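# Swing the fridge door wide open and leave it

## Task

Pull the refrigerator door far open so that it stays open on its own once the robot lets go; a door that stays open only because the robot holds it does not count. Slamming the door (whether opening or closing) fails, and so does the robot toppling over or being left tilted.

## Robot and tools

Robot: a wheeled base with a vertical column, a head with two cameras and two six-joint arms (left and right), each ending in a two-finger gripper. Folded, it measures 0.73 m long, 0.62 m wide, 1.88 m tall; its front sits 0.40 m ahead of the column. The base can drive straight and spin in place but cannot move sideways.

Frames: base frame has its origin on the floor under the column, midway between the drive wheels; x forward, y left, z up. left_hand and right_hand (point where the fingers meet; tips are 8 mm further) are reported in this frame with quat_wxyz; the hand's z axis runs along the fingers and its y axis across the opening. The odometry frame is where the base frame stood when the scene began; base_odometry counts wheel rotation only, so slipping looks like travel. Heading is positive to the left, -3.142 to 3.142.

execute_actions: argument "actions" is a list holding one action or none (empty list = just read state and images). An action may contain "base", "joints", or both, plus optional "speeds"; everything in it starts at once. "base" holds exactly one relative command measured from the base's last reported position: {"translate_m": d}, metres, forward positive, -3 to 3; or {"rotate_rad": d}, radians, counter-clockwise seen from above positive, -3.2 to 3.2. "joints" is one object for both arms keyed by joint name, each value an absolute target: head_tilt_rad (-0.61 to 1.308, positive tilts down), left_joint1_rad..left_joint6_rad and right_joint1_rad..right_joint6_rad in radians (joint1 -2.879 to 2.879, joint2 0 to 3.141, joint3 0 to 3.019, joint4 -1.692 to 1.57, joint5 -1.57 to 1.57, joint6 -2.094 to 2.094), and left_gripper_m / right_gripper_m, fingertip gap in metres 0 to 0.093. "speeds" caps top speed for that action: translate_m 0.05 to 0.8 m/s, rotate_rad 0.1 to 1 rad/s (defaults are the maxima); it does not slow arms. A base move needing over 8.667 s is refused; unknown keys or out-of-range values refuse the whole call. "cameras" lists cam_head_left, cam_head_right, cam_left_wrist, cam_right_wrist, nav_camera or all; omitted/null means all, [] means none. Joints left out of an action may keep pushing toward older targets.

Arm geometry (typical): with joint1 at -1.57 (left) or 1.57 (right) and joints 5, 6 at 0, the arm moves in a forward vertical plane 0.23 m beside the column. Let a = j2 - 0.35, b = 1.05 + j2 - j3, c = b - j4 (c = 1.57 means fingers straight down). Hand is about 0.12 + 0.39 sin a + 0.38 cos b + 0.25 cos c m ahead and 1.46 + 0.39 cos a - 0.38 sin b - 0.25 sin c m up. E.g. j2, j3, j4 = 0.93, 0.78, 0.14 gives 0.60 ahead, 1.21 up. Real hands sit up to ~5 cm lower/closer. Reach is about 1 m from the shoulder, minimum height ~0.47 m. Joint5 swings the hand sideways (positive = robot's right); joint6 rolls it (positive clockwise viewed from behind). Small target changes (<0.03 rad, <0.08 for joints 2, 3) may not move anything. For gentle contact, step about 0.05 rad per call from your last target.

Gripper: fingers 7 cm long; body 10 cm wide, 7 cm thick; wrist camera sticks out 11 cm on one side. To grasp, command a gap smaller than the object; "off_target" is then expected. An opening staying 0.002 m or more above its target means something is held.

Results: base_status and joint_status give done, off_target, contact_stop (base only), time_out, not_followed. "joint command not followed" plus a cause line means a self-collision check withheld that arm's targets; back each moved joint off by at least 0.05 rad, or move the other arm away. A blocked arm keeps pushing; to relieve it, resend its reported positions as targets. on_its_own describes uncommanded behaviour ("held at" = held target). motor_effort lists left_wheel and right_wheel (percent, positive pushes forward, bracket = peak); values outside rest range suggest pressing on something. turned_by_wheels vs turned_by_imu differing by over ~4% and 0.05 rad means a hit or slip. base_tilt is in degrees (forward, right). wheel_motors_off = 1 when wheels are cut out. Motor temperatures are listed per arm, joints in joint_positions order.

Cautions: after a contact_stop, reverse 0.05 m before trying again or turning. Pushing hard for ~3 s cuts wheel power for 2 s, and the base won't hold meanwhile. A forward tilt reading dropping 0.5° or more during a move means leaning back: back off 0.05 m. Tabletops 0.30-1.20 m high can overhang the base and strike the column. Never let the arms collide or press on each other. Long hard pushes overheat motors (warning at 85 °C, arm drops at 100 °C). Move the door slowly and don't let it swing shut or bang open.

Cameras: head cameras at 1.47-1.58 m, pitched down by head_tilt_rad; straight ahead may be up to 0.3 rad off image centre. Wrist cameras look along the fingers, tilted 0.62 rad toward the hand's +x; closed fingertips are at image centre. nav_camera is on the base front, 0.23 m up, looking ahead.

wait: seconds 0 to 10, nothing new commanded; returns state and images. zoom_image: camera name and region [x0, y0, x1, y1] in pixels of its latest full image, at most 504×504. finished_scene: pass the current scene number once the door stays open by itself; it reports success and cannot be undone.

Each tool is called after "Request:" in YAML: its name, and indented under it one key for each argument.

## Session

Request:
execute_actions:
  actions: []

Scene clock: 0.00 s.
Motor temperatures (°C, as the motors report them): left_arm=[24 26 26 23 26 25] | right_arm=[25 27 25 24 28 26]
base_odometry: x=+0.000 y=+0.000 heading=+0.000 (m, m, rad; odometry frame)
turned_by_wheels: +0.000 (rad since the last result)
turned_by_imu: +0.000 (rad since the last result)
base_tilt: forward=-0.6 right=-0.3 (deg)
base_status: not commanded
joint_positions: head_tilt_rad=+0.858 left_joint1_rad=-1.594 left_joint2_rad=+0.883 left_joint3_rad=+0.413 left_joint4_rad=-0.946 left_joint5_rad=-0.023 left_joint6_rad=-0.047 left_gripper_m=+0.094 right_joint1_rad=+1.558 right_joint2_rad=+0.877 right_joint3_rad=+0.399 right_joint4_rad=-0.955 right_joint5_rad=-0.035 right_joint6_rad=+0.014 right_gripper_m=+0.094
joint_status: not commanded
wheel_motors_off: 0
motor_effort: left_wheel=+5 right_wheel=+4 (%)
left_hand: x=+0.1496 y=+0.2236 z=+1.2515 quat_wxyz=(+0.431, +0.007, -0.902, -0.014) (m; base frame)
right_hand: x=+0.1421 y=-0.2219 z=+1.2557 quat_wxyz=(+0.439, -0.019, -0.898, -0.009) (m; base frame)
pictures: cam_head_left, cam_head_right, cam_left_wrist, cam_right_wrist, nav_camera
Images, in order (width x height): cam_head_left 672x504, cam_head_right 672x504, cam_left_wrist 504x504, cam_right_wrist 504x504, nav_camera 672x504.

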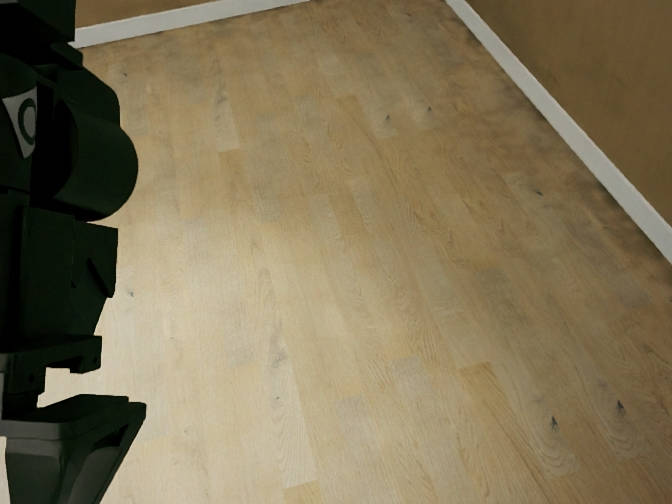

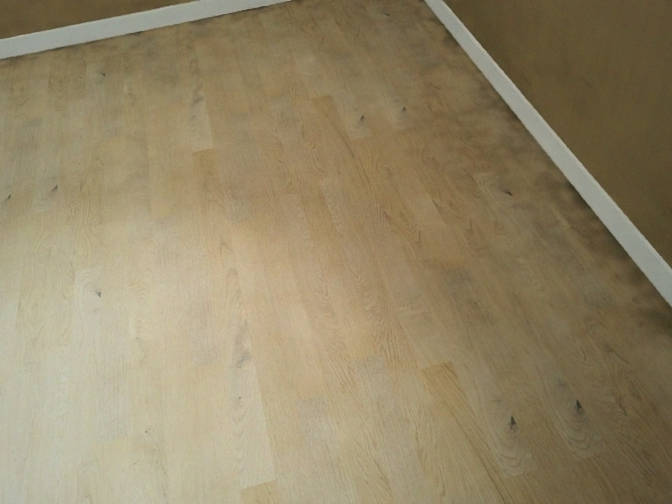

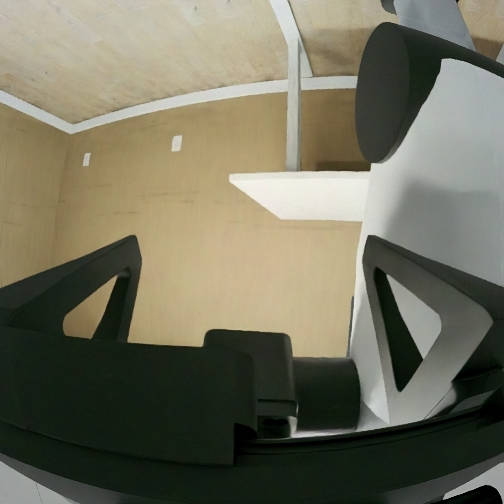

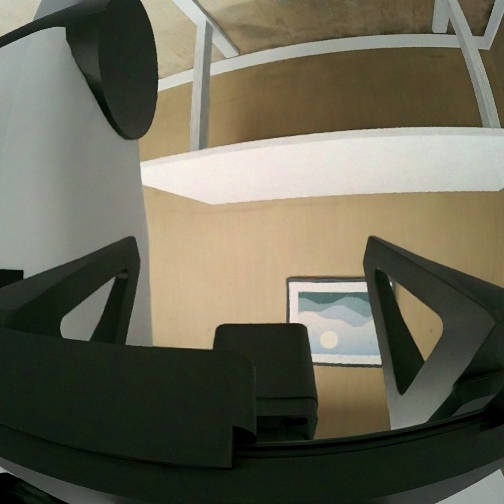

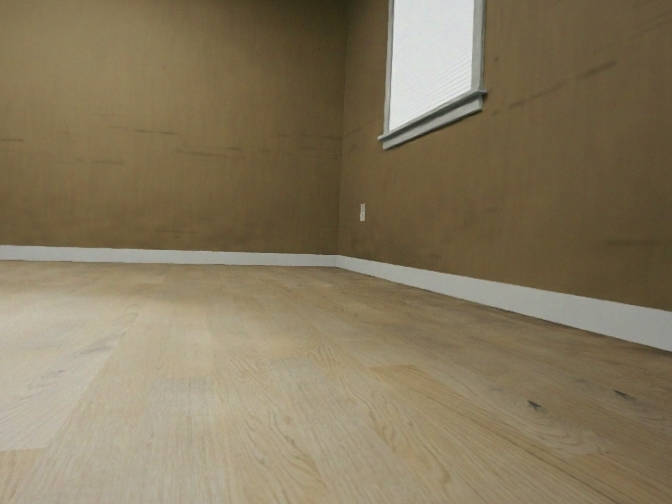

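Request:
execute_actions:
  actions:
    - {"base":{"rotate_rad":1.5},"joints":{"head_tilt_rad":0.3}}
  cameras: ["cam_head_right","nav_camera"]

Scene clock: 7.77 s.
Motor temperatures (°C, as the motors report them): left_arm=[24 26 26 23 26 25] | right_arm=[25 27 25 24 28 26]
base_odometry: x=+0.000 y=+0.000 heading=+1.499 (m, m, rad; odometry frame)
turned_by_wheels: +1.499 (rad since the last result)
turned_by_imu: +1.492 (rad since the last result)
base_tilt: forward=-0.6 right=-0.3 (deg)
base_status: done
joint_positions: head_tilt_rad=+0.319 left_joint1_rad=-1.594 left_joint2_rad=+0.883 left_joint3_rad=+0.413 left_joint4_rad=-0.946 left_joint5_rad=-0.023 left_joint6_rad=-0.047 left_gripper_m=+0.094 right_joint1_rad=+1.558 right_joint2_rad=+0.877 right_joint3_rad=+0.399 right_joint4_rad=-0.955 right_joint5_rad=-0.035 right_joint6_rad=+0.014 right_gripper_m=+0.094
joint_status: all done
wheel_motors_off: 0
motor_effort: left_wheel=-9(51) right_wheel=+7(50) (%)
left_hand: x=+0.1496 y=+0.2236 z=+1.2515 quat_wxyz=(+0.431, +0.007, -0.902, -0.014) (m; base frame)
right_hand: x=+0.1421 y=-0.2219 z=+1.2557 quat_wxyz=(+0.439, -0.019, -0.898, -0.009) (m; base frame)
pictures: cam_head_right, nav_camera
Images, in order (width x height): cam_head_right 672x504, nav_camera 672x504.

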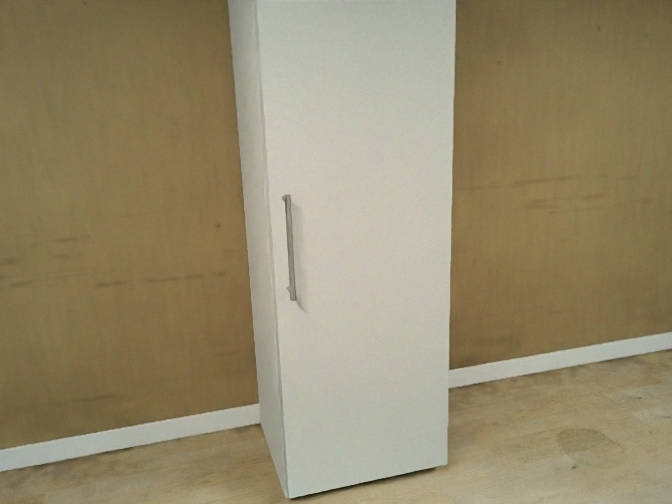

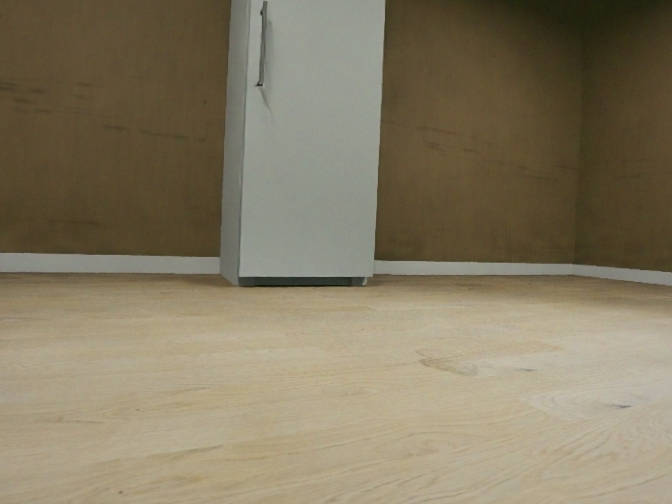

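Request:
execute_actions:
  actions:
    - {"base":{"rotate_rad":0.19}}
  cameras: []

Request:
execute_actions:
  actions:
    - {"base":{"translate_m":0.95},"joints":{"right_joint1_rad":1.57,"right_joint2_rad":2.1,"right_joint3_rad":1.65,"right_joint4_rad":1.4,"right_joint5_rad":0.0,"head_tilt_rad":0.55}}
  cameras: ["nav_camera"]

Request:
execute_actions:
  actions:
    - {"base":{"rotate_rad":0.2}}
  cameras: ["cam_head_right","nav_camera","cam_right_wrist"]

Scene clock: 31.17 s.
Motor temperatures (°C, as the motors report them): left_arm=[24 26 26 23 26 25] | right_arm=[25 27 25 25 28 26]
base_odometry: x=+0.000 y=+0.000 heading=+1.688 (m, m, rad; odometry frame)
turned_by_wheels: +0.189 (rad since the last result)
turned_by_imu: +0.187 (rad since the last result)
base_tilt: forward=-0.6 right=-0.2 (deg)
base_status: done
joint_positions: head_tilt_rad=+0.319 left_joint1_rad=-1.594 left_joint2_rad=+0.883 left_joint3_rad=+0.413 left_joint4_rad=-0.946 left_joint5_rad=-0.023 left_joint6_rad=-0.047 left_gripper_m=+0.094 right_joint1_rad=+1.558 right_joint2_rad=+0.877 right_joint3_rad=+0.399 right_joint4_rad=-0.955 right_joint5_rad=-0.035 right_joint6_rad=+0.014 right_gripper_m=+0.094
joint_status: not commanded
wheel_motors_off: 0
motor_effort: left_wheel=-6(34) right_wheel=+6(31) (%)
left_hand: x=+0.1496 y=+0.2236 z=+1.2515 quat_wxyz=(+0.431, +0.007, -0.902, -0.014) (m; base frame)
right_hand: x=+0.1421 y=-0.2219 z=+1.2557 quat_wxyz=(+0.439, -0.019, -0.898, -0.009) (m; base frame)
pictures: none
No camera images: the call's "cameras" was empty. Leave "cameras" out to get every camera's image.

Scene clock: 34.33 s.
Motor temperatures (°C, as the motors report them): left_arm=[24 26 26 23 26 25] | right_arm=[25 28 25 25 28 26]
base_odometry: x=-0.112 y=+0.943 heading=+1.688 (m, m, rad; odometry frame)
turned_by_wheels: +0.000 (rad since the last result)
turned_by_imu: -0.003 (rad since the last result)
base_tilt: forward=-0.6 right=-0.2 (deg)
base_status: done
joint_positions: head_tilt_rad=+0.554 left_joint1_rad=-1.594 left_joint2_rad=+0.883 left_joint3_rad=+0.415 left_joint4_rad=-0.946 left_joint5_rad=-0.023 left_joint6_rad=-0.047 left_gripper_m=+0.094 right_joint1_rad=+1.558 right_joint2_rad=+2.099 right_joint3_rad=+1.646 right_joint4_rad=+1.379 right_joint5_rad=-0.004 right_joint6_rad=+0.014 right_gripper_m=+0.094
joint_status: all done
wheel_motors_off: 0
motor_effort: left_wheel=-1(61) right_wheel=-1(67) (%)
left_hand: x=+0.1508 y=+0.2236 z=+1.2511 quat_wxyz=(+0.430, +0.007, -0.903, -0.014) (m; base frame)
right_hand: x=+0.7735 y=-0.2343 z=+0.9758 quat_wxyz=(-0.663, -0.003, -0.749, +0.000) (m; base frame)
pictures: nav_camera
Images, in order (width x height): nav_camera 672x504.

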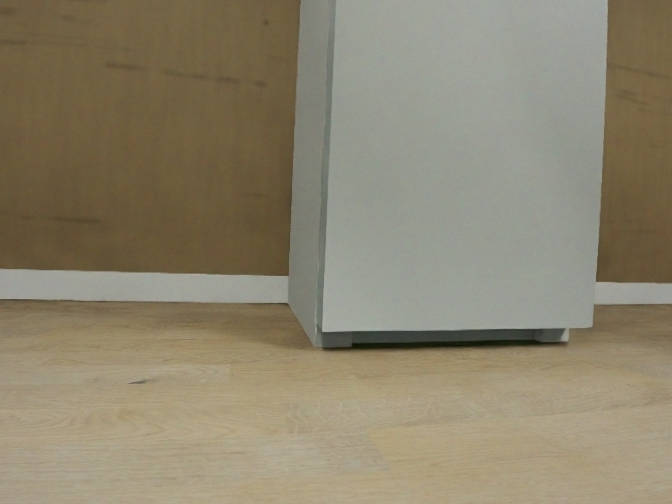

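Scene clock: 35.73 s.
Motor temperatures (°C, as the motors report them): left_arm=[24 26 26 23 26 25] | right_arm=[25 28 25 25 28 26]
base_odometry: x=-0.112 y=+0.944 heading=+1.887 (m, m, rad; odometry frame)
turned_by_wheels: +0.198 (rad since the last result)
turned_by_imu: +0.195 (rad since the last result)
base_tilt: forward=-0.6 right=-0.2 (deg)
base_status: done
joint_positions: head_tilt_rad=+0.554 left_joint1_rad=-1.594 left_joint2_rad=+0.883 left_joint3_rad=+0.415 left_joint4_rad=-0.946 left_joint5_rad=-0.023 left_joint6_rad=-0.047 left_gripper_m=+0.094 right_joint1_rad=+1.569 right_joint2_rad=+2.099 right_joint3_rad=+1.646 right_joint4_rad=+1.379 right_joint5_rad=-0.003 right_joint6_rad=+0.014 right_gripper_m=+0.094
joint_status: not commanded
wheel_motors_off: 0
motor_effort: left_wheel=-4(62) right_wheel=+2(53) (%)
left_hand: x=+0.1508 y=+0.2236 z=+1.2511 quat_wxyz=(+0.430, +0.007, -0.903, -0.014) (m; base frame)
right_hand: x=+0.7735 y=-0.2266 z=+0.9757 quat_wxyz=(-0.663, -0.004, -0.749, -0.004) (m; base frame)
pictures: cam_head_right, cam_right_wrist, nav_camera
Images, in order (width x height): cam_head_right 672x504, cam_right_wrist 504x504, nav_camera 672x504.

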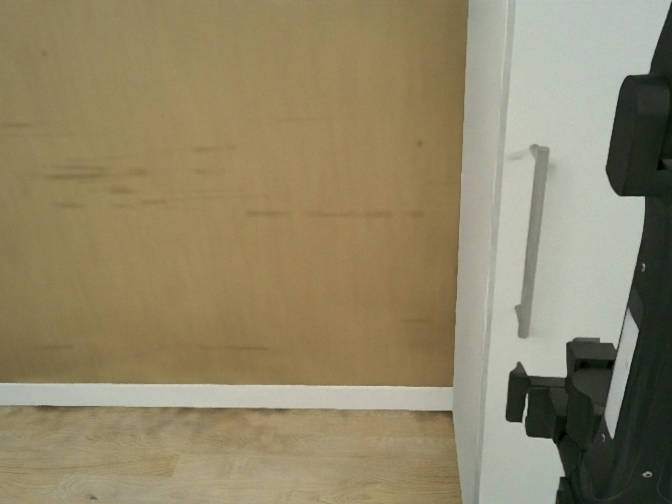

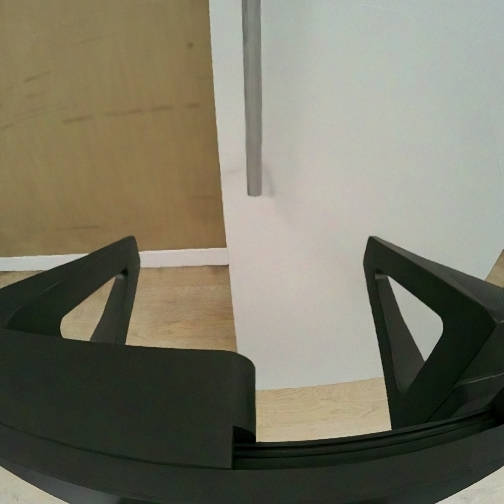

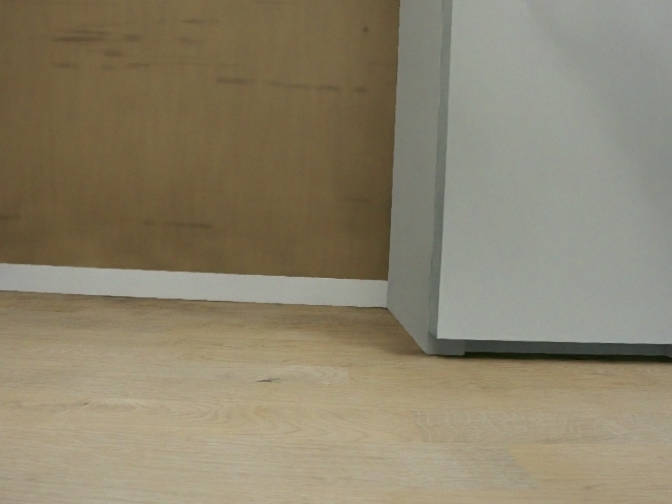

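Request:
execute_actions:
  actions:
    - {"base":{"translate_m":0.28},"speeds":{"translate_m":0.25},"joints":{"right_joint1_rad":1.84,"right_joint5_rad":1.25}}
  cameras: ["cam_head_right","cam_right_wrist"]

Scene clock: 43.50 s.
Motor temperatures (°C, as the motors report them): left_arm=[24 26 26 23 26 25] | right_arm=[25 29 25 25 28 26]
base_odometry: x=-0.199 y=+1.210 heading=+1.887 (m, m, rad; odometry frame)
turned_by_wheels: +0.001 (rad since the last result)
turned_by_imu: -0.002 (rad since the last result)
base_tilt: forward=-0.6 right=-0.3 (deg)
base_status: done
joint_positions: head_tilt_rad=+0.554 left_joint1_rad=-1.594 left_joint2_rad=+0.883 left_joint3_rad=+0.413 left_joint4_rad=-0.946 left_joint5_rad=-0.023 left_joint6_rad=-0.047 left_gripper_m=+0.094 right_joint1_rad=+1.841 right_joint2_rad=+2.099 right_joint3_rad=+1.647 right_joint4_rad=+1.380 right_joint5_rad=+1.247 right_joint6_rad=+0.014 right_gripper_m=+0.094
joint_status: all done
wheel_motors_off: 0
motor_effort: left_wheel=+1(67) right_wheel=-1(53) (%)
left_hand: x=+0.1500 y=+0.2236 z=+1.2513 quat_wxyz=(+0.431, +0.007, -0.902, -0.014) (m; base frame)
right_hand: x=+0.6666 y=-0.1973 z=+0.9740 quat_wxyz=(-0.520, -0.410, -0.676, +0.322) (m; base frame)
pictures: cam_head_right, cam_right_wrist
Images, in order (width x height): cam_head_right 672x504, cam_right_wrist 504x504.

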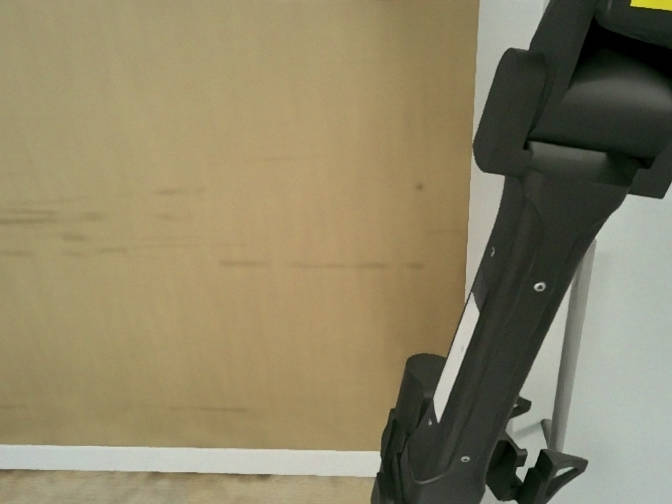

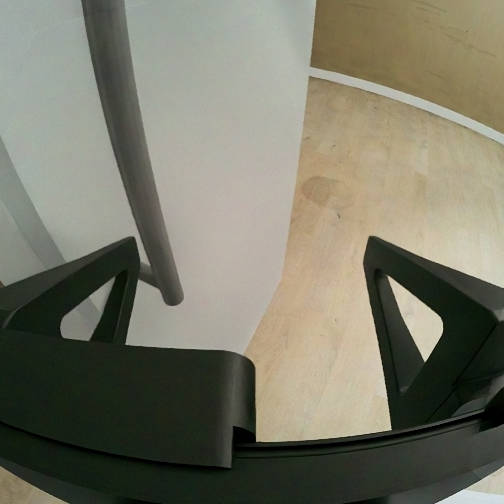

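Request:
execute_actions:
  actions:
    - {"base":{"translate_m":0.075},"speeds":{"translate_m":0.2}}
  cameras: ["cam_right_wrist"]

Scene clock: 50.83 s.
Motor temperatures (°C, as the motors report them): left_arm=[24 26 26 23 26 25] | right_arm=[25 29 25 25 28 26]
base_odometry: x=-0.222 y=+1.281 heading=+1.887 (m, m, rad; odometry frame)
turned_by_wheels: +0.000 (rad since the last result)
turned_by_imu: -0.002 (rad since the last result)
base_tilt: forward=-0.6 right=-0.2 (deg)
base_status: done
joint_positions: head_tilt_rad=+0.554 left_joint1_rad=-1.594 left_joint2_rad=+0.883 left_joint3_rad=+0.413 left_joint4_rad=-0.946 left_joint5_rad=-0.023 left_joint6_rad=-0.047 left_gripper_m=+0.094 right_joint1_rad=+1.841 right_joint2_rad=+2.098 right_joint3_rad=+1.647 right_joint4_rad=+1.380 right_joint5_rad=+1.248 right_joint6_rad=+0.014 right_gripper_m=+0.094
joint_status: not commanded
wheel_motors_off: 0
motor_effort: left_wheel=+1(42) right_wheel=-1(40) (%)
left_hand: x=+0.1498 y=+0.2236 z=+1.2514 quat_wxyz=(+0.431, +0.007, -0.902, -0.014) (m; base frame)
right_hand: x=+0.6667 y=-0.1974 z=+0.9743 quat_wxyz=(-0.520, -0.411, -0.676, +0.322) (m; base frame)
pictures: cam_right_wrist
Images, in order (width x height): cam_right_wrist 504x504.

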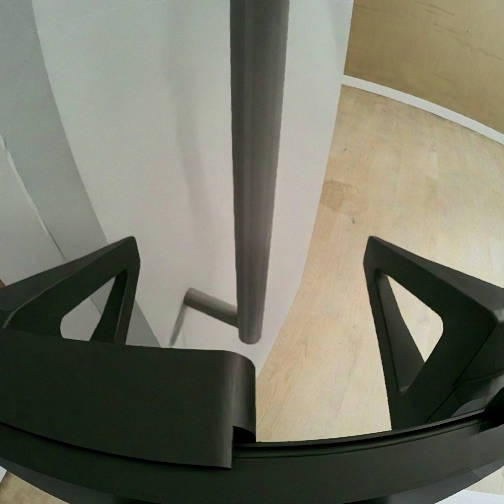

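Equivalent to before. Slide right.

Request:
execute_actions:
  actions:
    - {"joints":{"right_joint1_rad":1.73}}
  cameras: ["cam_right_wrist"]

Scene clock: 57.53 s.
Motor temperatures (°C, as the motors report them): left_arm=[24 26 26 23 26 25] | right_arm=[25 29 25 25 28 26]
base_odometry: x=-0.222 y=+1.281 heading=+1.887 (m, m, rad; odometry frame)
turned_by_wheels: +0.000 (rad since the last result)
turned_by_imu: -0.002 (rad since the last result)
base_tilt: forward=-0.6 right=-0.3 (deg)
base_status: not commanded
joint_positions: head_tilt_rad=+0.554 left_joint1_rad=-1.594 left_joint2_rad=+0.883 left_joint3_rad=+0.413 left_joint4_rad=-0.946 left_joint5_rad=-0.023 left_joint6_rad=-0.047 left_gripper_m=+0.094 right_joint1_rad=+1.716 right_joint2_rad=+2.098 right_joint3_rad=+1.647 right_joint4_rad=+1.380 right_joint5_rad=+1.248 right_joint6_rad=+0.014 right_gripper_m=+0.094
joint_status: all done
wheel_motors_off: 0
motor_effort: left_wheel=+2(1) right_wheel=-1(2) (%)
left_hand: x=+0.1498 y=+0.2236 z=+1.2514 quat_wxyz=(+0.431, +0.007, -0.902, -0.014) (m; base frame)
right_hand: x=+0.6656 y=-0.2863 z=+0.9761 quat_wxyz=(-0.531, -0.403, -0.644, +0.374) (m; base frame)
pictures: cam_right_wrist
Images, in order (width x height): cam_right_wrist 504x504.

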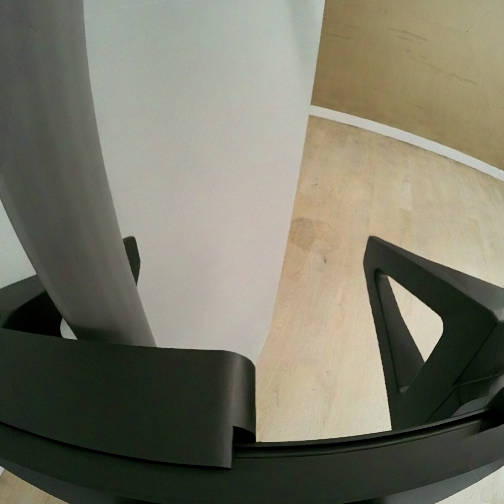

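Request:
execute_actions:
  actions:
    - {"base":{"translate_m":0.03},"joints":{"right_gripper_m":0.0}}
  cameras: []

Request:
execute_actions:
  actions:
    - {"base":{"translate_m":-0.13},"speeds":{"translate_m":0.07},"joints":{"right_joint1_rad":1.70,"right_joint6_rad":0.06}}
  cameras: ["cam_right_wrist","nav_camera"]

Scene clock: 66.43 s.
Motor temperatures (°C, as the motors report them): left_arm=[24 26 26 23 26 25] | right_arm=[25 30 25 25 28 25]
base_odometry: x=-0.231 y=+1.310 heading=+1.888 (m, m, rad; odometry frame)
turned_by_wheels: +0.000 (rad since the last result)
turned_by_imu: -0.001 (rad since the last result)
base_tilt: forward=-0.6 right=-0.2 (deg)
base_status: done
joint_positions: head_tilt_rad=+0.554 left_joint1_rad=-1.594 left_joint2_rad=+0.883 left_joint3_rad=+0.414 left_joint4_rad=-0.946 left_joint5_rad=-0.023 left_joint6_rad=-0.047 left_gripper_m=+0.094 right_joint1_rad=+1.735 right_joint2_rad=+2.098 right_joint3_rad=+1.654 right_joint4_rad=+1.392 right_joint5_rad=+1.246 right_joint6_rad=+0.047 right_gripper_m=+0.013
joint_status: right_gripper_m off_target (ended at +0.013, target +0.000)
wheel_motors_off: 0
motor_effort: left_wheel=+4(38) right_wheel=+0(46) (%)
left_hand: x=+0.1504 y=+0.2236 z=+1.2512 quat_wxyz=(+0.431, +0.007, -0.902, -0.014) (m; base frame)
right_hand: x=+0.6698 y=-0.2729 z=+0.9781 quat_wxyz=(-0.542, -0.419, -0.637, +0.353) (m; base frame)
pictures: none
No camera images: the call's "cameras" was empty. Leave "cameras" out to get every camera's image.

Scene clock: 69.00 s.
Motor temperatures (°C, as the motors report them): left_arm=[24 26 26 23 26 25] | right_arm=[25 30 25 25 29 25]
base_odometry: x=-0.191 y=+1.186 heading=+1.886 (m, m, rad; odometry frame)
turned_by_wheels: -0.002 (rad since the last result)
turned_by_imu: -0.003 (rad since the last result)
base_tilt: forward=-0.5 right=-0.2 (deg)
base_status: done
joint_positions: head_tilt_rad=+0.554 left_joint1_rad=-1.594 left_joint2_rad=+0.883 left_joint3_rad=+0.413 left_joint4_rad=-0.946 left_joint5_rad=-0.023 left_joint6_rad=-0.047 left_gripper_m=+0.094 right_joint1_rad=+1.680 right_joint2_rad=+2.096 right_joint3_rad=+1.649 right_joint4_rad=+1.403 right_joint5_rad=+1.240 right_joint6_rad=+0.061 right_gripper_m=+0.013
joint_status: all done
wheel_motors_off: 0
motor_effort: left_wheel=-3(43) right_wheel=-1(59) (%)
left_hand: x=+0.1496 y=+0.2236 z=+1.2515 quat_wxyz=(+0.431, +0.007, -0.902, -0.014) (m; base frame)
right_hand: x=+0.6681 y=-0.3120 z=+0.9831 quat_wxyz=(-0.553, -0.419, -0.619, +0.368) (m; base frame)
pictures: cam_right_wrist, nav_camera
Images, in order (width x height): cam_right_wrist 504x504, nav_camera 672x504.

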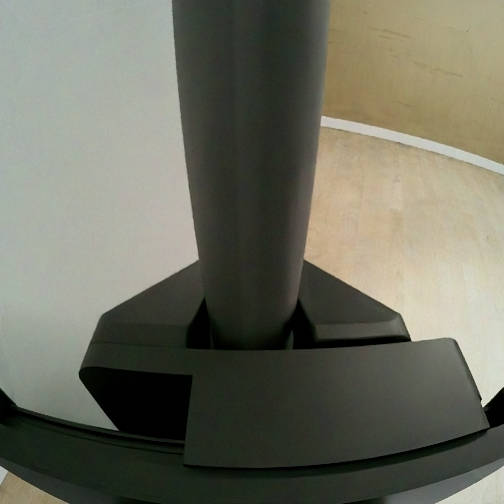

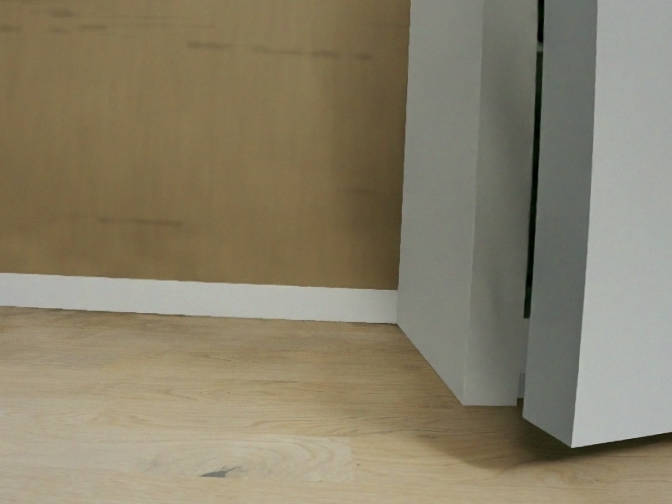

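Request:
execute_actions:
  actions:
    - {"base":{"translate_m":-0.11},"speeds":{"translate_m":0.18},"joints":{"right_joint1_rad":1.6,"right_joint5_rad":0.98,"right_joint6_rad":0.09}}
  cameras: []

Request:
execute_actions:
  actions:
    - {"base":{"translate_m":-0.11},"speeds":{"translate_m":0.18},"joints":{"right_joint1_rad":1.47,"right_joint5_rad":0.73,"right_joint6_rad":0.15}}
  cameras: ["nav_camera"]

Request:
execute_actions:
  actions:
    - {"base":{"rotate_rad":-0.17},"speeds":{"rotate_rad":0.3},"joints":{"right_joint5_rad":0.4,"right_joint6_rad":0.13}}
  cameras: []

Request:
execute_actions:
  actions:
    - {"base":{"rotate_rad":-0.19},"speeds":{"rotate_rad":0.3},"joints":{"right_joint5_rad":0.03,"right_joint6_rad":0.1}}
  cameras: ["cam_right_wrist","nav_camera"]

Scene clock: 84.27 s.
Motor temperatures (°C, as the motors report them): left_arm=[24 26 26 23 26 25] | right_arm=[25 30 25 25 28 25]
base_odometry: x=-0.157 y=+1.082 heading=+1.884 (m, m, rad; odometry frame)
turned_by_wheels: -0.002 (rad since the last result)
turned_by_imu: -0.004 (rad since the last result)
base_tilt: forward=-0.6 right=-0.2 (deg)
base_status: done
joint_positions: head_tilt_rad=+0.554 left_joint1_rad=-1.594 left_joint2_rad=+0.883 left_joint3_rad=+0.413 left_joint4_rad=-0.946 left_joint5_rad=-0.023 left_joint6_rad=-0.047 left_gripper_m=+0.094 right_joint1_rad=+1.588 right_joint2_rad=+2.097 right_joint3_rad=+1.645 right_joint4_rad=+1.392 right_joint5_rad=+0.972 right_joint6_rad=+0.086 right_gripper_m=+0.013
joint_status: all done
wheel_motors_off: 0
motor_effort: left_wheel=-2(46) right_wheel=+1(62) (%)
left_hand: x=+0.1498 y=+0.2236 z=+1.2514 quat_wxyz=(+0.431, +0.007, -0.902, -0.014) (m; base frame)
right_hand: x=+0.7011 y=-0.3553 z=+0.9859 quat_wxyz=(-0.604, -0.342, -0.647, +0.314) (m; base frame)
pictures: none
No camera images: the call's "cameras" was empty. Leave "cameras" out to get every camera's image.

Scene clock: 85.83 s.
Motor temperatures (°C, as the motors report them): left_arm=[24 26 26 23 26 25] | right_arm=[25 30 25 25 28 25]
base_odometry: x=-0.123 y=+0.977 heading=+1.883 (m, m, rad; odometry frame)
turned_by_wheels: -0.001 (rad since the last result)
turned_by_imu: -0.001 (rad since the last result)
base_tilt: forward=-0.5 right=-0.2 (deg)
base_status: done
joint_positions: head_tilt_rad=+0.554 left_joint1_rad=-1.594 left_joint2_rad=+0.883 left_joint3_rad=+0.412 left_joint4_rad=-0.946 left_joint5_rad=-0.023 left_joint6_rad=-0.047 left_gripper_m=+0.094 right_joint1_rad=+1.434 right_joint2_rad=+2.119 right_joint3_rad=+1.655 right_joint4_rad=+1.372 right_joint5_rad=+0.726 right_joint6_rad=+0.181 right_gripper_m=+0.013
joint_status: all done
wheel_motors_off: 0
motor_effort: left_wheel=-8(57) right_wheel=-4(31) (%)
left_hand: x=+0.1490 y=+0.2237 z=+1.2517 quat_wxyz=(+0.432, +0.007, -0.902, -0.014) (m; base frame)
right_hand: x=+0.7126 y=-0.4402 z=+0.9890 quat_wxyz=(-0.644, -0.281, -0.657, +0.273) (m; base frame)
pictures: nav_camera
Images, in order (width x height): nav_camera 672x504.

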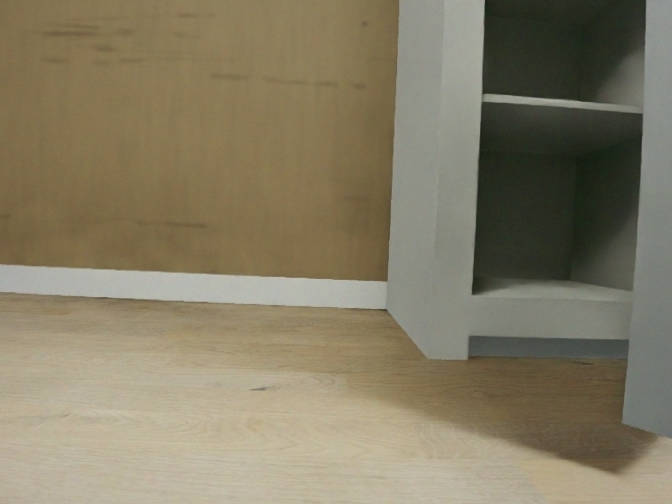

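Scene clock: 87.33 s.
Motor temperatures (°C, as the motors report them): left_arm=[24 26 26 23 26 25] | right_arm=[25 30 25 25 28 25]
base_odometry: x=-0.123 y=+0.977 heading=+1.715 (m, m, rad; odometry frame)
turned_by_wheels: -0.168 (rad since the last result)
turned_by_imu: -0.168 (rad since the last result)
base_tilt: forward=-0.6 right=-0.3 (deg)
base_status: done
joint_positions: head_tilt_rad=+0.554 left_joint1_rad=-1.594 left_joint2_rad=+0.883 left_joint3_rad=+0.412 left_joint4_rad=-0.946 left_joint5_rad=-0.023 left_joint6_rad=-0.047 left_gripper_m=+0.094 right_joint1_rad=+1.470 right_joint2_rad=+2.107 right_joint3_rad=+1.640 right_joint4_rad=+1.408 right_joint5_rad=+0.397 right_joint6_rad=+0.119 right_gripper_m=+0.013
joint_status: all done
wheel_motors_off: 0
motor_effort: left_wheel=+8(31) right_wheel=-6(49) (%)
left_hand: x=+0.1490 y=+0.2237 z=+1.2517 quat_wxyz=(+0.432, +0.007, -0.902, -0.014) (m; base frame)
right_hand: x=+0.7492 y=-0.3674 z=+0.9863 quat_wxyz=(-0.667, -0.164, -0.710, +0.155) (m; base frame)
pictures: none
No camera images: the call's "cameras" was empty. Leave "cameras" out to get every camera's image.

Scene clock: 89.20 s.
Motor temperatures (°C, as the motors report them): left_arm=[24 26 26 23 26 25] | right_arm=[25 30 25 25 28 25]
base_odometry: x=-0.123 y=+0.977 heading=+1.527 (m, m, rad; odometry frame)
turned_by_wheels: -0.187 (rad since the last result)
turned_by_imu: -0.185 (rad since the last result)
base_tilt: forward=-0.6 right=-0.2 (deg)
base_status: done
joint_positions: head_tilt_rad=+0.554 left_joint1_rad=-1.594 left_joint2_rad=+0.883 left_joint3_rad=+0.412 left_joint4_rad=-0.946 left_joint5_rad=-0.023 left_joint6_rad=-0.047 left_gripper_m=+0.094 right_joint1_rad=+1.460 right_joint2_rad=+2.103 right_joint3_rad=+1.685 right_joint4_rad=+1.369 right_joint5_rad=+0.029 right_joint6_rad=+0.092 right_gripper_m=+0.013
joint_status: all done
wheel_motors_off: 0
motor_effort: left_wheel=-1(44) right_wheel=-8(57) (%)
left_hand: x=+0.1490 y=+0.2237 z=+1.2517 quat_wxyz=(+0.432, +0.007, -0.902, -0.014) (m; base frame)
right_hand: x=+0.7840 y=-0.3150 z=+0.9855 quat_wxyz=(-0.673, -0.032, -0.738, +0.034) (m; base frame)
pictures: cam_right_wrist, nav_camera
Images, in order (width x height): cam_right_wrist 504x504, nav_camera 672x504.

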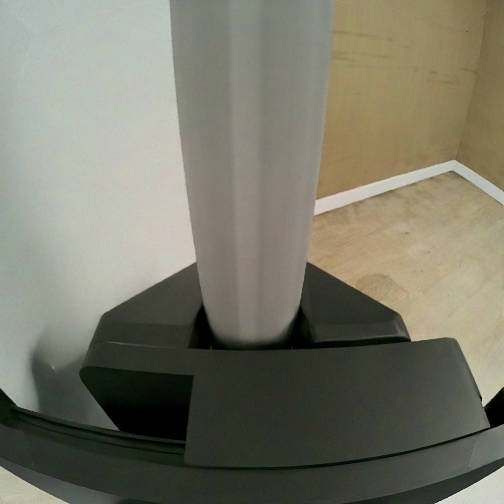

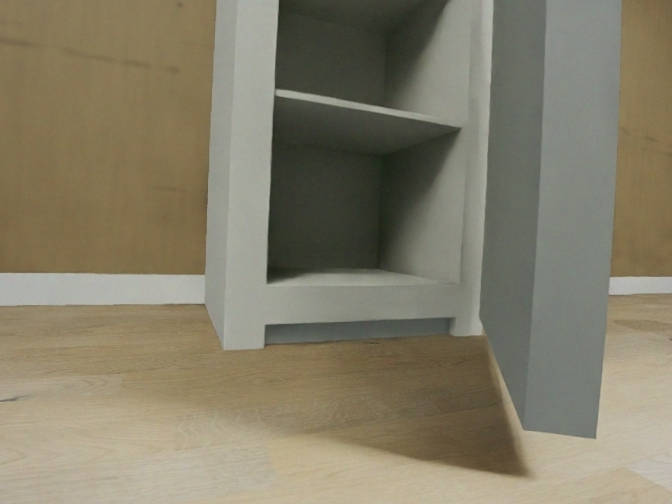

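Request:
execute_actions:
  actions:
    - {"base":{"rotate_rad":-0.4},"speeds":{"rotate_rad":0.6},"joints":{"right_joint1_rad":1.72,"right_joint3_rad":1.87,"right_joint4_rad":1.18,"right_joint5_rad":-0.37,"right_joint6_rad":-0.17}}
  cameras: ["nav_camera"]

Request:
execute_actions:
  actions:
    - {"base":{"translate_m":0.14},"speeds":{"translate_m":0.2},"joints":{"right_joint1_rad":1.5,"right_joint5_rad":-0.8,"right_joint6_rad":-0.05}}
  cameras: ["cam_right_wrist","nav_camera"]

Scene clock: 106.83 s.
Motor temperatures (°C, as the motors report them): left_arm=[24 26 26 23 26 25] | right_arm=[25 31 25 25 28 25]
base_odometry: x=-0.123 y=+0.978 heading=+1.134 (m, m, rad; odometry frame)
turned_by_wheels: -0.394 (rad since the last result)
turned_by_imu: -0.391 (rad since the last result)
base_tilt: forward=-0.6 right=-0.3 (deg)
base_status: done
joint_positions: head_tilt_rad=+0.554 left_joint1_rad=-1.594 left_joint2_rad=+0.883 left_joint3_rad=+0.412 left_joint4_rad=-0.946 left_joint5_rad=-0.023 left_joint6_rad=-0.047 left_gripper_m=+0.094 right_joint1_rad=+1.741 right_joint2_rad=+2.113 right_joint3_rad=+1.899 right_joint4_rad=+1.107 right_joint5_rad=-0.353 right_joint6_rad=-0.198 right_gripper_m=+0.015
joint_status: right_joint4_rad time_out (moved -0.261 of -0.189); the others done
wheel_motors_off: 0
on_its_own: right_joint4_rad reads +1.107 and still pushes toward +1.180 since a time_out
motor_effort: left_wheel=+11(46) right_wheel=-11(63) (%)
left_hand: x=+0.1490 y=+0.2237 z=+1.2517 quat_wxyz=(+0.432, +0.007, -0.902, -0.014) (m; base frame)
right_hand: x=+0.8397 y=-0.0320 z=+1.0001 quat_wxyz=(-0.659, +0.170, -0.717, -0.151) (m; base frame)
pictures: nav_camera
Images, in order (width x height): nav_camera 672x504.

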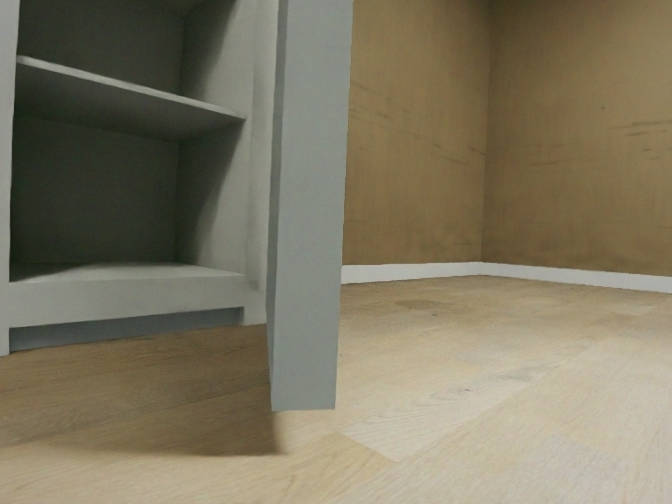

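not run: a stop came earlier in this reply.

Request:
execute_actions:
  actions:
    - {"base":{"translate_m":0.09},"speeds":{"translate_m":0.25},"joints":{"right_joint1_rad":1.63,"right_joint5_rad":-0.58,"right_joint6_rad":-0.12}}
  cameras: []

Request:
execute_actions:
  actions:
    - {"base":{"translate_m":0.09},"speeds":{"translate_m":0.25},"joints":{"right_joint1_rad":1.49,"right_joint5_rad":-0.88,"right_joint6_rad":-0.06}}
  cameras: ["cam_right_wrist","nav_camera"]

Scene clock: 117.87 s.
Motor temperatures (°C, as the motors report them): left_arm=[24 26 26 23 26 25] | right_arm=[25 31 26 25 29 25]
base_odometry: x=-0.085 y=+1.059 heading=+1.131 (m, m, rad; odometry frame)
turned_by_wheels: -0.002 (rad since the last result)
turned_by_imu: -0.005 (rad since the last result)
base_tilt: forward=-0.7 right=-0.3 (deg)
base_status: done
joint_positions: head_tilt_rad=+0.554 left_joint1_rad=-1.594 left_joint2_rad=+0.883 left_joint3_rad=+0.415 left_joint4_rad=-0.946 left_joint5_rad=-0.023 left_joint6_rad=-0.047 left_gripper_m=+0.094 right_joint1_rad=+1.551 right_joint2_rad=+2.103 right_joint3_rad=+1.853 right_joint4_rad=+1.194 right_joint5_rad=-0.579 right_joint6_rad=-0.060 right_gripper_m=+0.014
joint_status: right_joint1_rad time_out (moved -0.191 of -0.111); right_joint6_rad time_out (moved +0.138 of +0.078); the others done
wheel_motors_off: 0
on_its_own: right_joint1_rad reads +1.551 and still pushes toward +1.630 since a time_out; right_joint6_rad reads -0.060 and still pushes toward -0.120 since a time_out; right_joint4_rad moved +0.087 to your old target +1.180
motor_effort: left_wheel=-1(70) right_wheel=+4(75) (%)
left_hand: x=+0.1508 y=+0.2236 z=+1.2511 quat_wxyz=(+0.430, +0.007, -0.903, -0.014) (m; base frame)
right_hand: x=+0.8230 y=-0.1469 z=+0.9933 quat_wxyz=(-0.647, +0.214, -0.708, -0.183) (m; base frame)
pictures: none
No camera images: the call's "cameras" was empty. Leave "cameras" out to get every camera's image.

not run: a stop came earlier in this reply.

Request:
execute_actions:
  actions:
    - {"base":{"translate_m":0.09},"speeds":{"translate_m":0.25},"joints":{"right_joint1_rad":1.38,"right_joint5_rad":-0.95,"right_joint6_rad":-0.02}}
  cameras: ["cam_right_wrist","nav_camera"]

Scene clock: 126.73 s.
Motor temperatures (°C, as the motors report them): left_arm=[24 26 26 23 26 25] | right_arm=[25 31 26 25 28 26]
base_odometry: x=-0.046 y=+1.141 heading=+1.131 (m, m, rad; odometry frame)
turned_by_wheels: -0.001 (rad since the last result)
turned_by_imu: -0.003 (rad since the last result)
base_tilt: forward=-0.6 right=-0.2 (deg)
base_status: done
joint_positions: head_tilt_rad=+0.554 left_joint1_rad=-1.594 left_joint2_rad=+0.883 left_joint3_rad=+0.415 left_joint4_rad=-0.946 left_joint5_rad=-0.023 left_joint6_rad=-0.047 left_gripper_m=+0.094 right_joint1_rad=+1.390 right_joint2_rad=+2.103 right_joint3_rad=+1.876 right_joint4_rad=+1.160 right_joint5_rad=-0.945 right_joint6_rad=-0.016 right_gripper_m=+0.013
joint_status: all done
wheel_motors_off: 0
motor_effort: left_wheel=+2(55) right_wheel=+2(78) (%)
left_hand: x=+0.1510 y=+0.2236 z=+1.2510 quat_wxyz=(+0.430, +0.007, -0.903, -0.014) (m; base frame)
right_hand: x=+0.7937 y=-0.2230 z=+0.9887 quat_wxyz=(-0.584, +0.324, -0.700, -0.255) (m; base frame)
pictures: cam_right_wrist, nav_camera
Images, in order (width x height): cam_right_wrist 504x504, nav_camera 672x504.

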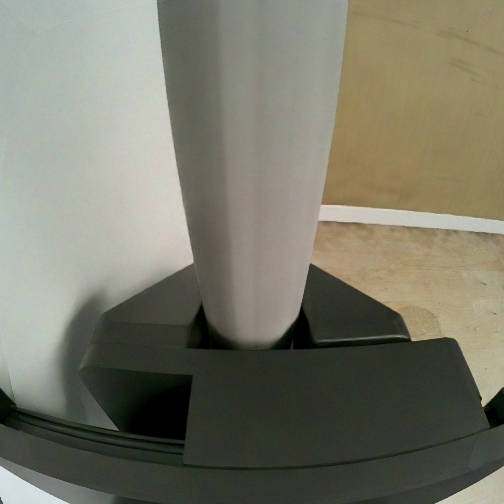

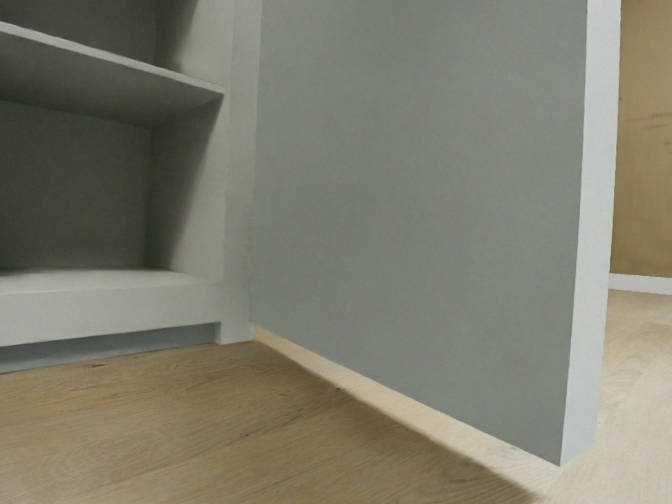

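~80°. One more, gently.

Request:
execute_actions:
  actions:
    - {"base":{"translate_m":0.1},"speeds":{"translate_m":0.12},"joints":{"right_joint1_rad":1.28,"right_joint5_rad":-1.2,"right_joint6_rad":-0.05}}
  cameras: ["cam_right_wrist","nav_camera"]

Scene clock: 135.60 s.
Motor temperatures (°C, as the motors report them): left_arm=[24 26 26 23 26 25] | right_arm=[25 31 26 25 28 25]
base_odometry: x=-0.004 y=+1.231 heading=+1.130 (m, m, rad; odometry frame)
turned_by_wheels: -0.001 (rad since the last result)
turned_by_imu: -0.003 (rad since the last result)
base_tilt: forward=-0.7 right=-0.3 (deg)
base_status: done
joint_positions: head_tilt_rad=+0.554 left_joint1_rad=-1.594 left_joint2_rad=+0.883 left_joint3_rad=+0.413 left_joint4_rad=-0.946 left_joint5_rad=-0.023 left_joint6_rad=-0.047 left_gripper_m=+0.094 right_joint1_rad=+1.290 right_joint2_rad=+2.109 right_joint3_rad=+1.869 right_joint4_rad=+1.163 right_joint5_rad=-1.206 right_joint6_rad=-0.036 right_gripper_m=+0.013
joint_status: all done
wheel_motors_off: 0
motor_effort: left_wheel=-2(45) right_wheel=+0(42) (%)
left_hand: x=+0.1496 y=+0.2236 z=+1.2515 quat_wxyz=(+0.431, +0.007, -0.902, -0.014) (m; base frame)
right_hand: x=+0.7507 y=-0.2728 z=+0.9854 quat_wxyz=(-0.529, +0.407, -0.682, -0.298) (m; base frame)
pictures: cam_right_wrist, nav_camera
Images, in order (width x height): cam_right_wrist 504x504, nav_camera 672x504.

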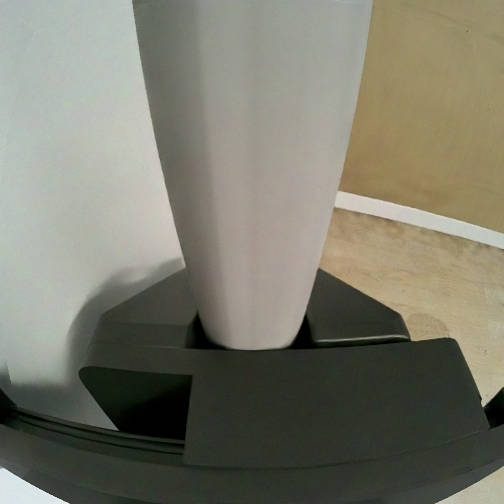

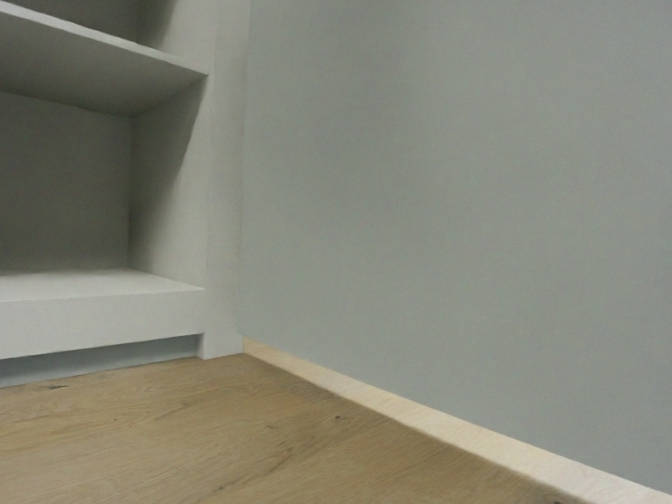

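Request:
execute_actions:
  actions:
    - {"base":{"translate_m":0.04},"speeds":{"translate_m":0.1},"joints":{"right_joint1_rad":1.22,"right_gripper_m":0.035}}
  cameras: ["cam_right_wrist","nav_camera"]

Request:
execute_actions:
  actions:
    - {"base":{"rotate_rad":-0.18},"speeds":{"rotate_rad":0.3}}
  cameras: ["cam_right_wrist","nav_camera","cam_head_right"]

Scene clock: 155.77 s.
Motor temperatures (°C, as the motors report them): left_arm=[24 26 26 23 26 25] | right_arm=[25 32 26 25 29 25]
base_odometry: x=+0.013 y=+1.267 heading=+1.129 (m, m, rad; odometry frame)
turned_by_wheels: +0.000 (rad since the last result)
turned_by_imu: -0.002 (rad since the last result)
base_tilt: forward=-0.7 right=-0.3 (deg)
base_status: done
joint_positions: head_tilt_rad=+0.554 left_joint1_rad=-1.594 left_joint2_rad=+0.883 left_joint3_rad=+0.413 left_joint4_rad=-0.946 left_joint5_rad=-0.023 left_joint6_rad=-0.047 left_gripper_m=+0.094 right_joint1_rad=+1.268 right_joint2_rad=+2.109 right_joint3_rad=+1.826 right_joint4_rad=+1.205 right_joint5_rad=-1.276 right_joint6_rad=-0.038 right_gripper_m=+0.035
joint_status: right_joint1_rad time_out (moved -0.022 of -0.070); the others done
wheel_motors_off: 0
on_its_own: right_joint1_rad reads +1.268 and still pushes toward +1.220 since a time_out
motor_effort: left_wheel=+5(40) right_wheel=+6(40) (%)
left_hand: x=+0.1500 y=+0.2236 z=+1.2513 quat_wxyz=(+0.431, +0.007, -0.902, -0.014) (m; base frame)
right_hand: x=+0.7239 y=-0.2819 z=+0.9821 quat_wxyz=(-0.514, +0.427, -0.675, -0.313) (m; base frame)
pictures: cam_right_wrist, nav_camera
Images, in order (width x height): cam_right_wrist 504x504, nav_camera 672x504.

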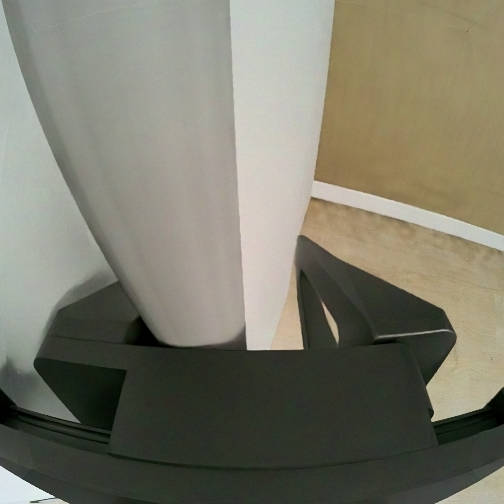

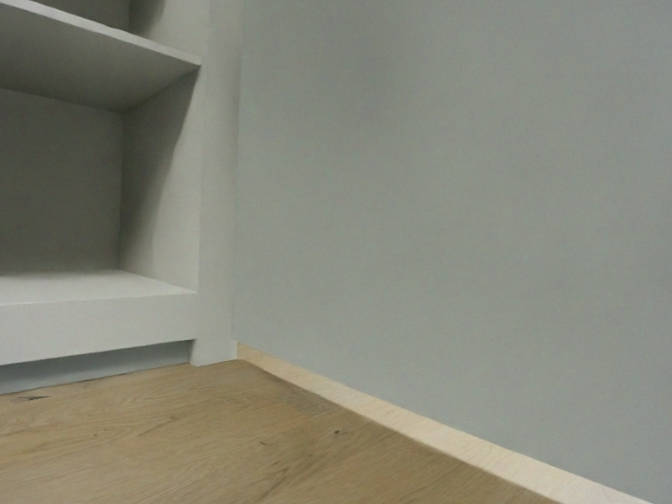

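not run: a stop came earlier in this reply.

At its stop. Ease the push and withdraw.

Request:
execute_actions:
  actions:
    - {"base":{"rotate_rad":-0.2},"speeds":{"rotate_rad":0.3},"joints":{"right_joint1_rad":1.268,"right_joint3_rad":1.82,"right_joint4_rad":1.205,"right_joint5_rad":-1.276}}
  cameras: ["cam_right_wrist","nav_camera","cam_head_right"]

Scene clock: 169.13 s.
Motor temperatures (°C, as the motors report them): left_arm=[24 26 26 23 26 25] | right_arm=[26 32 27 25 36 25]
base_odometry: x=+0.013 y=+1.268 heading=+0.931 (m, m, rad; odometry frame)
turned_by_wheels: -0.199 (rad since the last result)
turned_by_imu: -0.197 (rad since the last result)
base_tilt: forward=-0.5 right=-0.2 (deg)
base_status: done
joint_positions: head_tilt_rad=+0.554 left_joint1_rad=-1.594 left_joint2_rad=+0.883 left_joint3_rad=+0.413 left_joint4_rad=-0.946 left_joint5_rad=-0.023 left_joint6_rad=-0.047 left_gripper_m=+0.094 right_joint1_rad=+1.270 right_joint2_rad=+2.108 right_joint3_rad=+1.822 right_joint4_rad=+1.207 right_joint5_rad=-1.279 right_joint6_rad=-0.043 right_gripper_m=+0.035
joint_status: all done
wheel_motors_off: 0
motor_effort: left_wheel=+3(65) right_wheel=-3(59) (%)
left_hand: x=+0.1500 y=+0.2236 z=+1.2513 quat_wxyz=(+0.431, +0.007, -0.902, -0.014) (m; base frame)
right_hand: x=+0.7219 y=-0.2802 z=+0.9815 quat_wxyz=(-0.513, +0.428, -0.674, -0.314) (m; base frame)
pictures: cam_head_right, cam_right_wrist, nav_camera
Images, in order (width x height): cam_head_right 672x504, cam_right_wrist 504x504, nav_camera 672x504.

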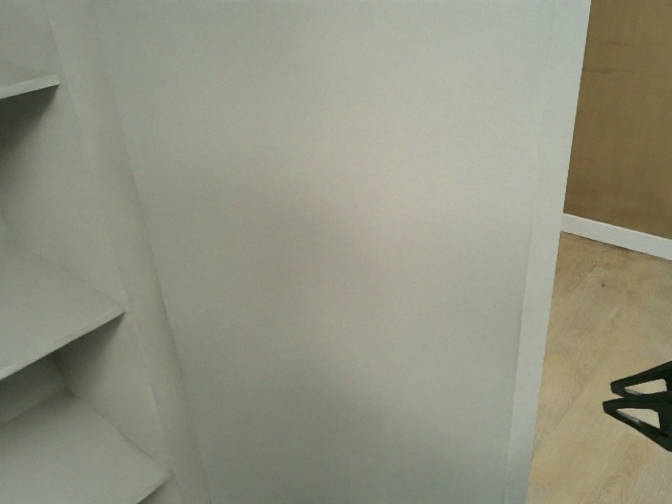

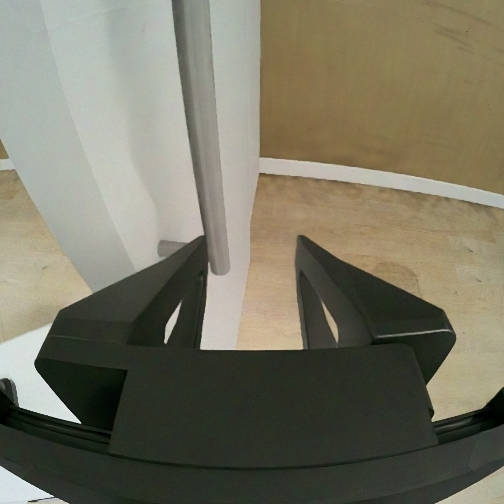

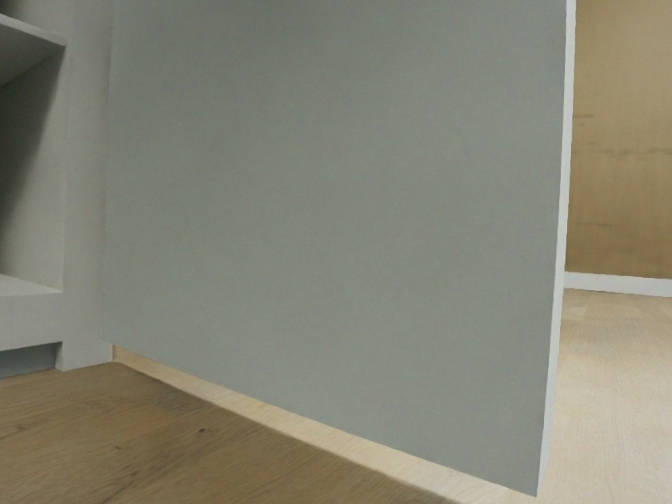

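Request:
finished_scene:
  scene: 2

The scene is finished: the task was done.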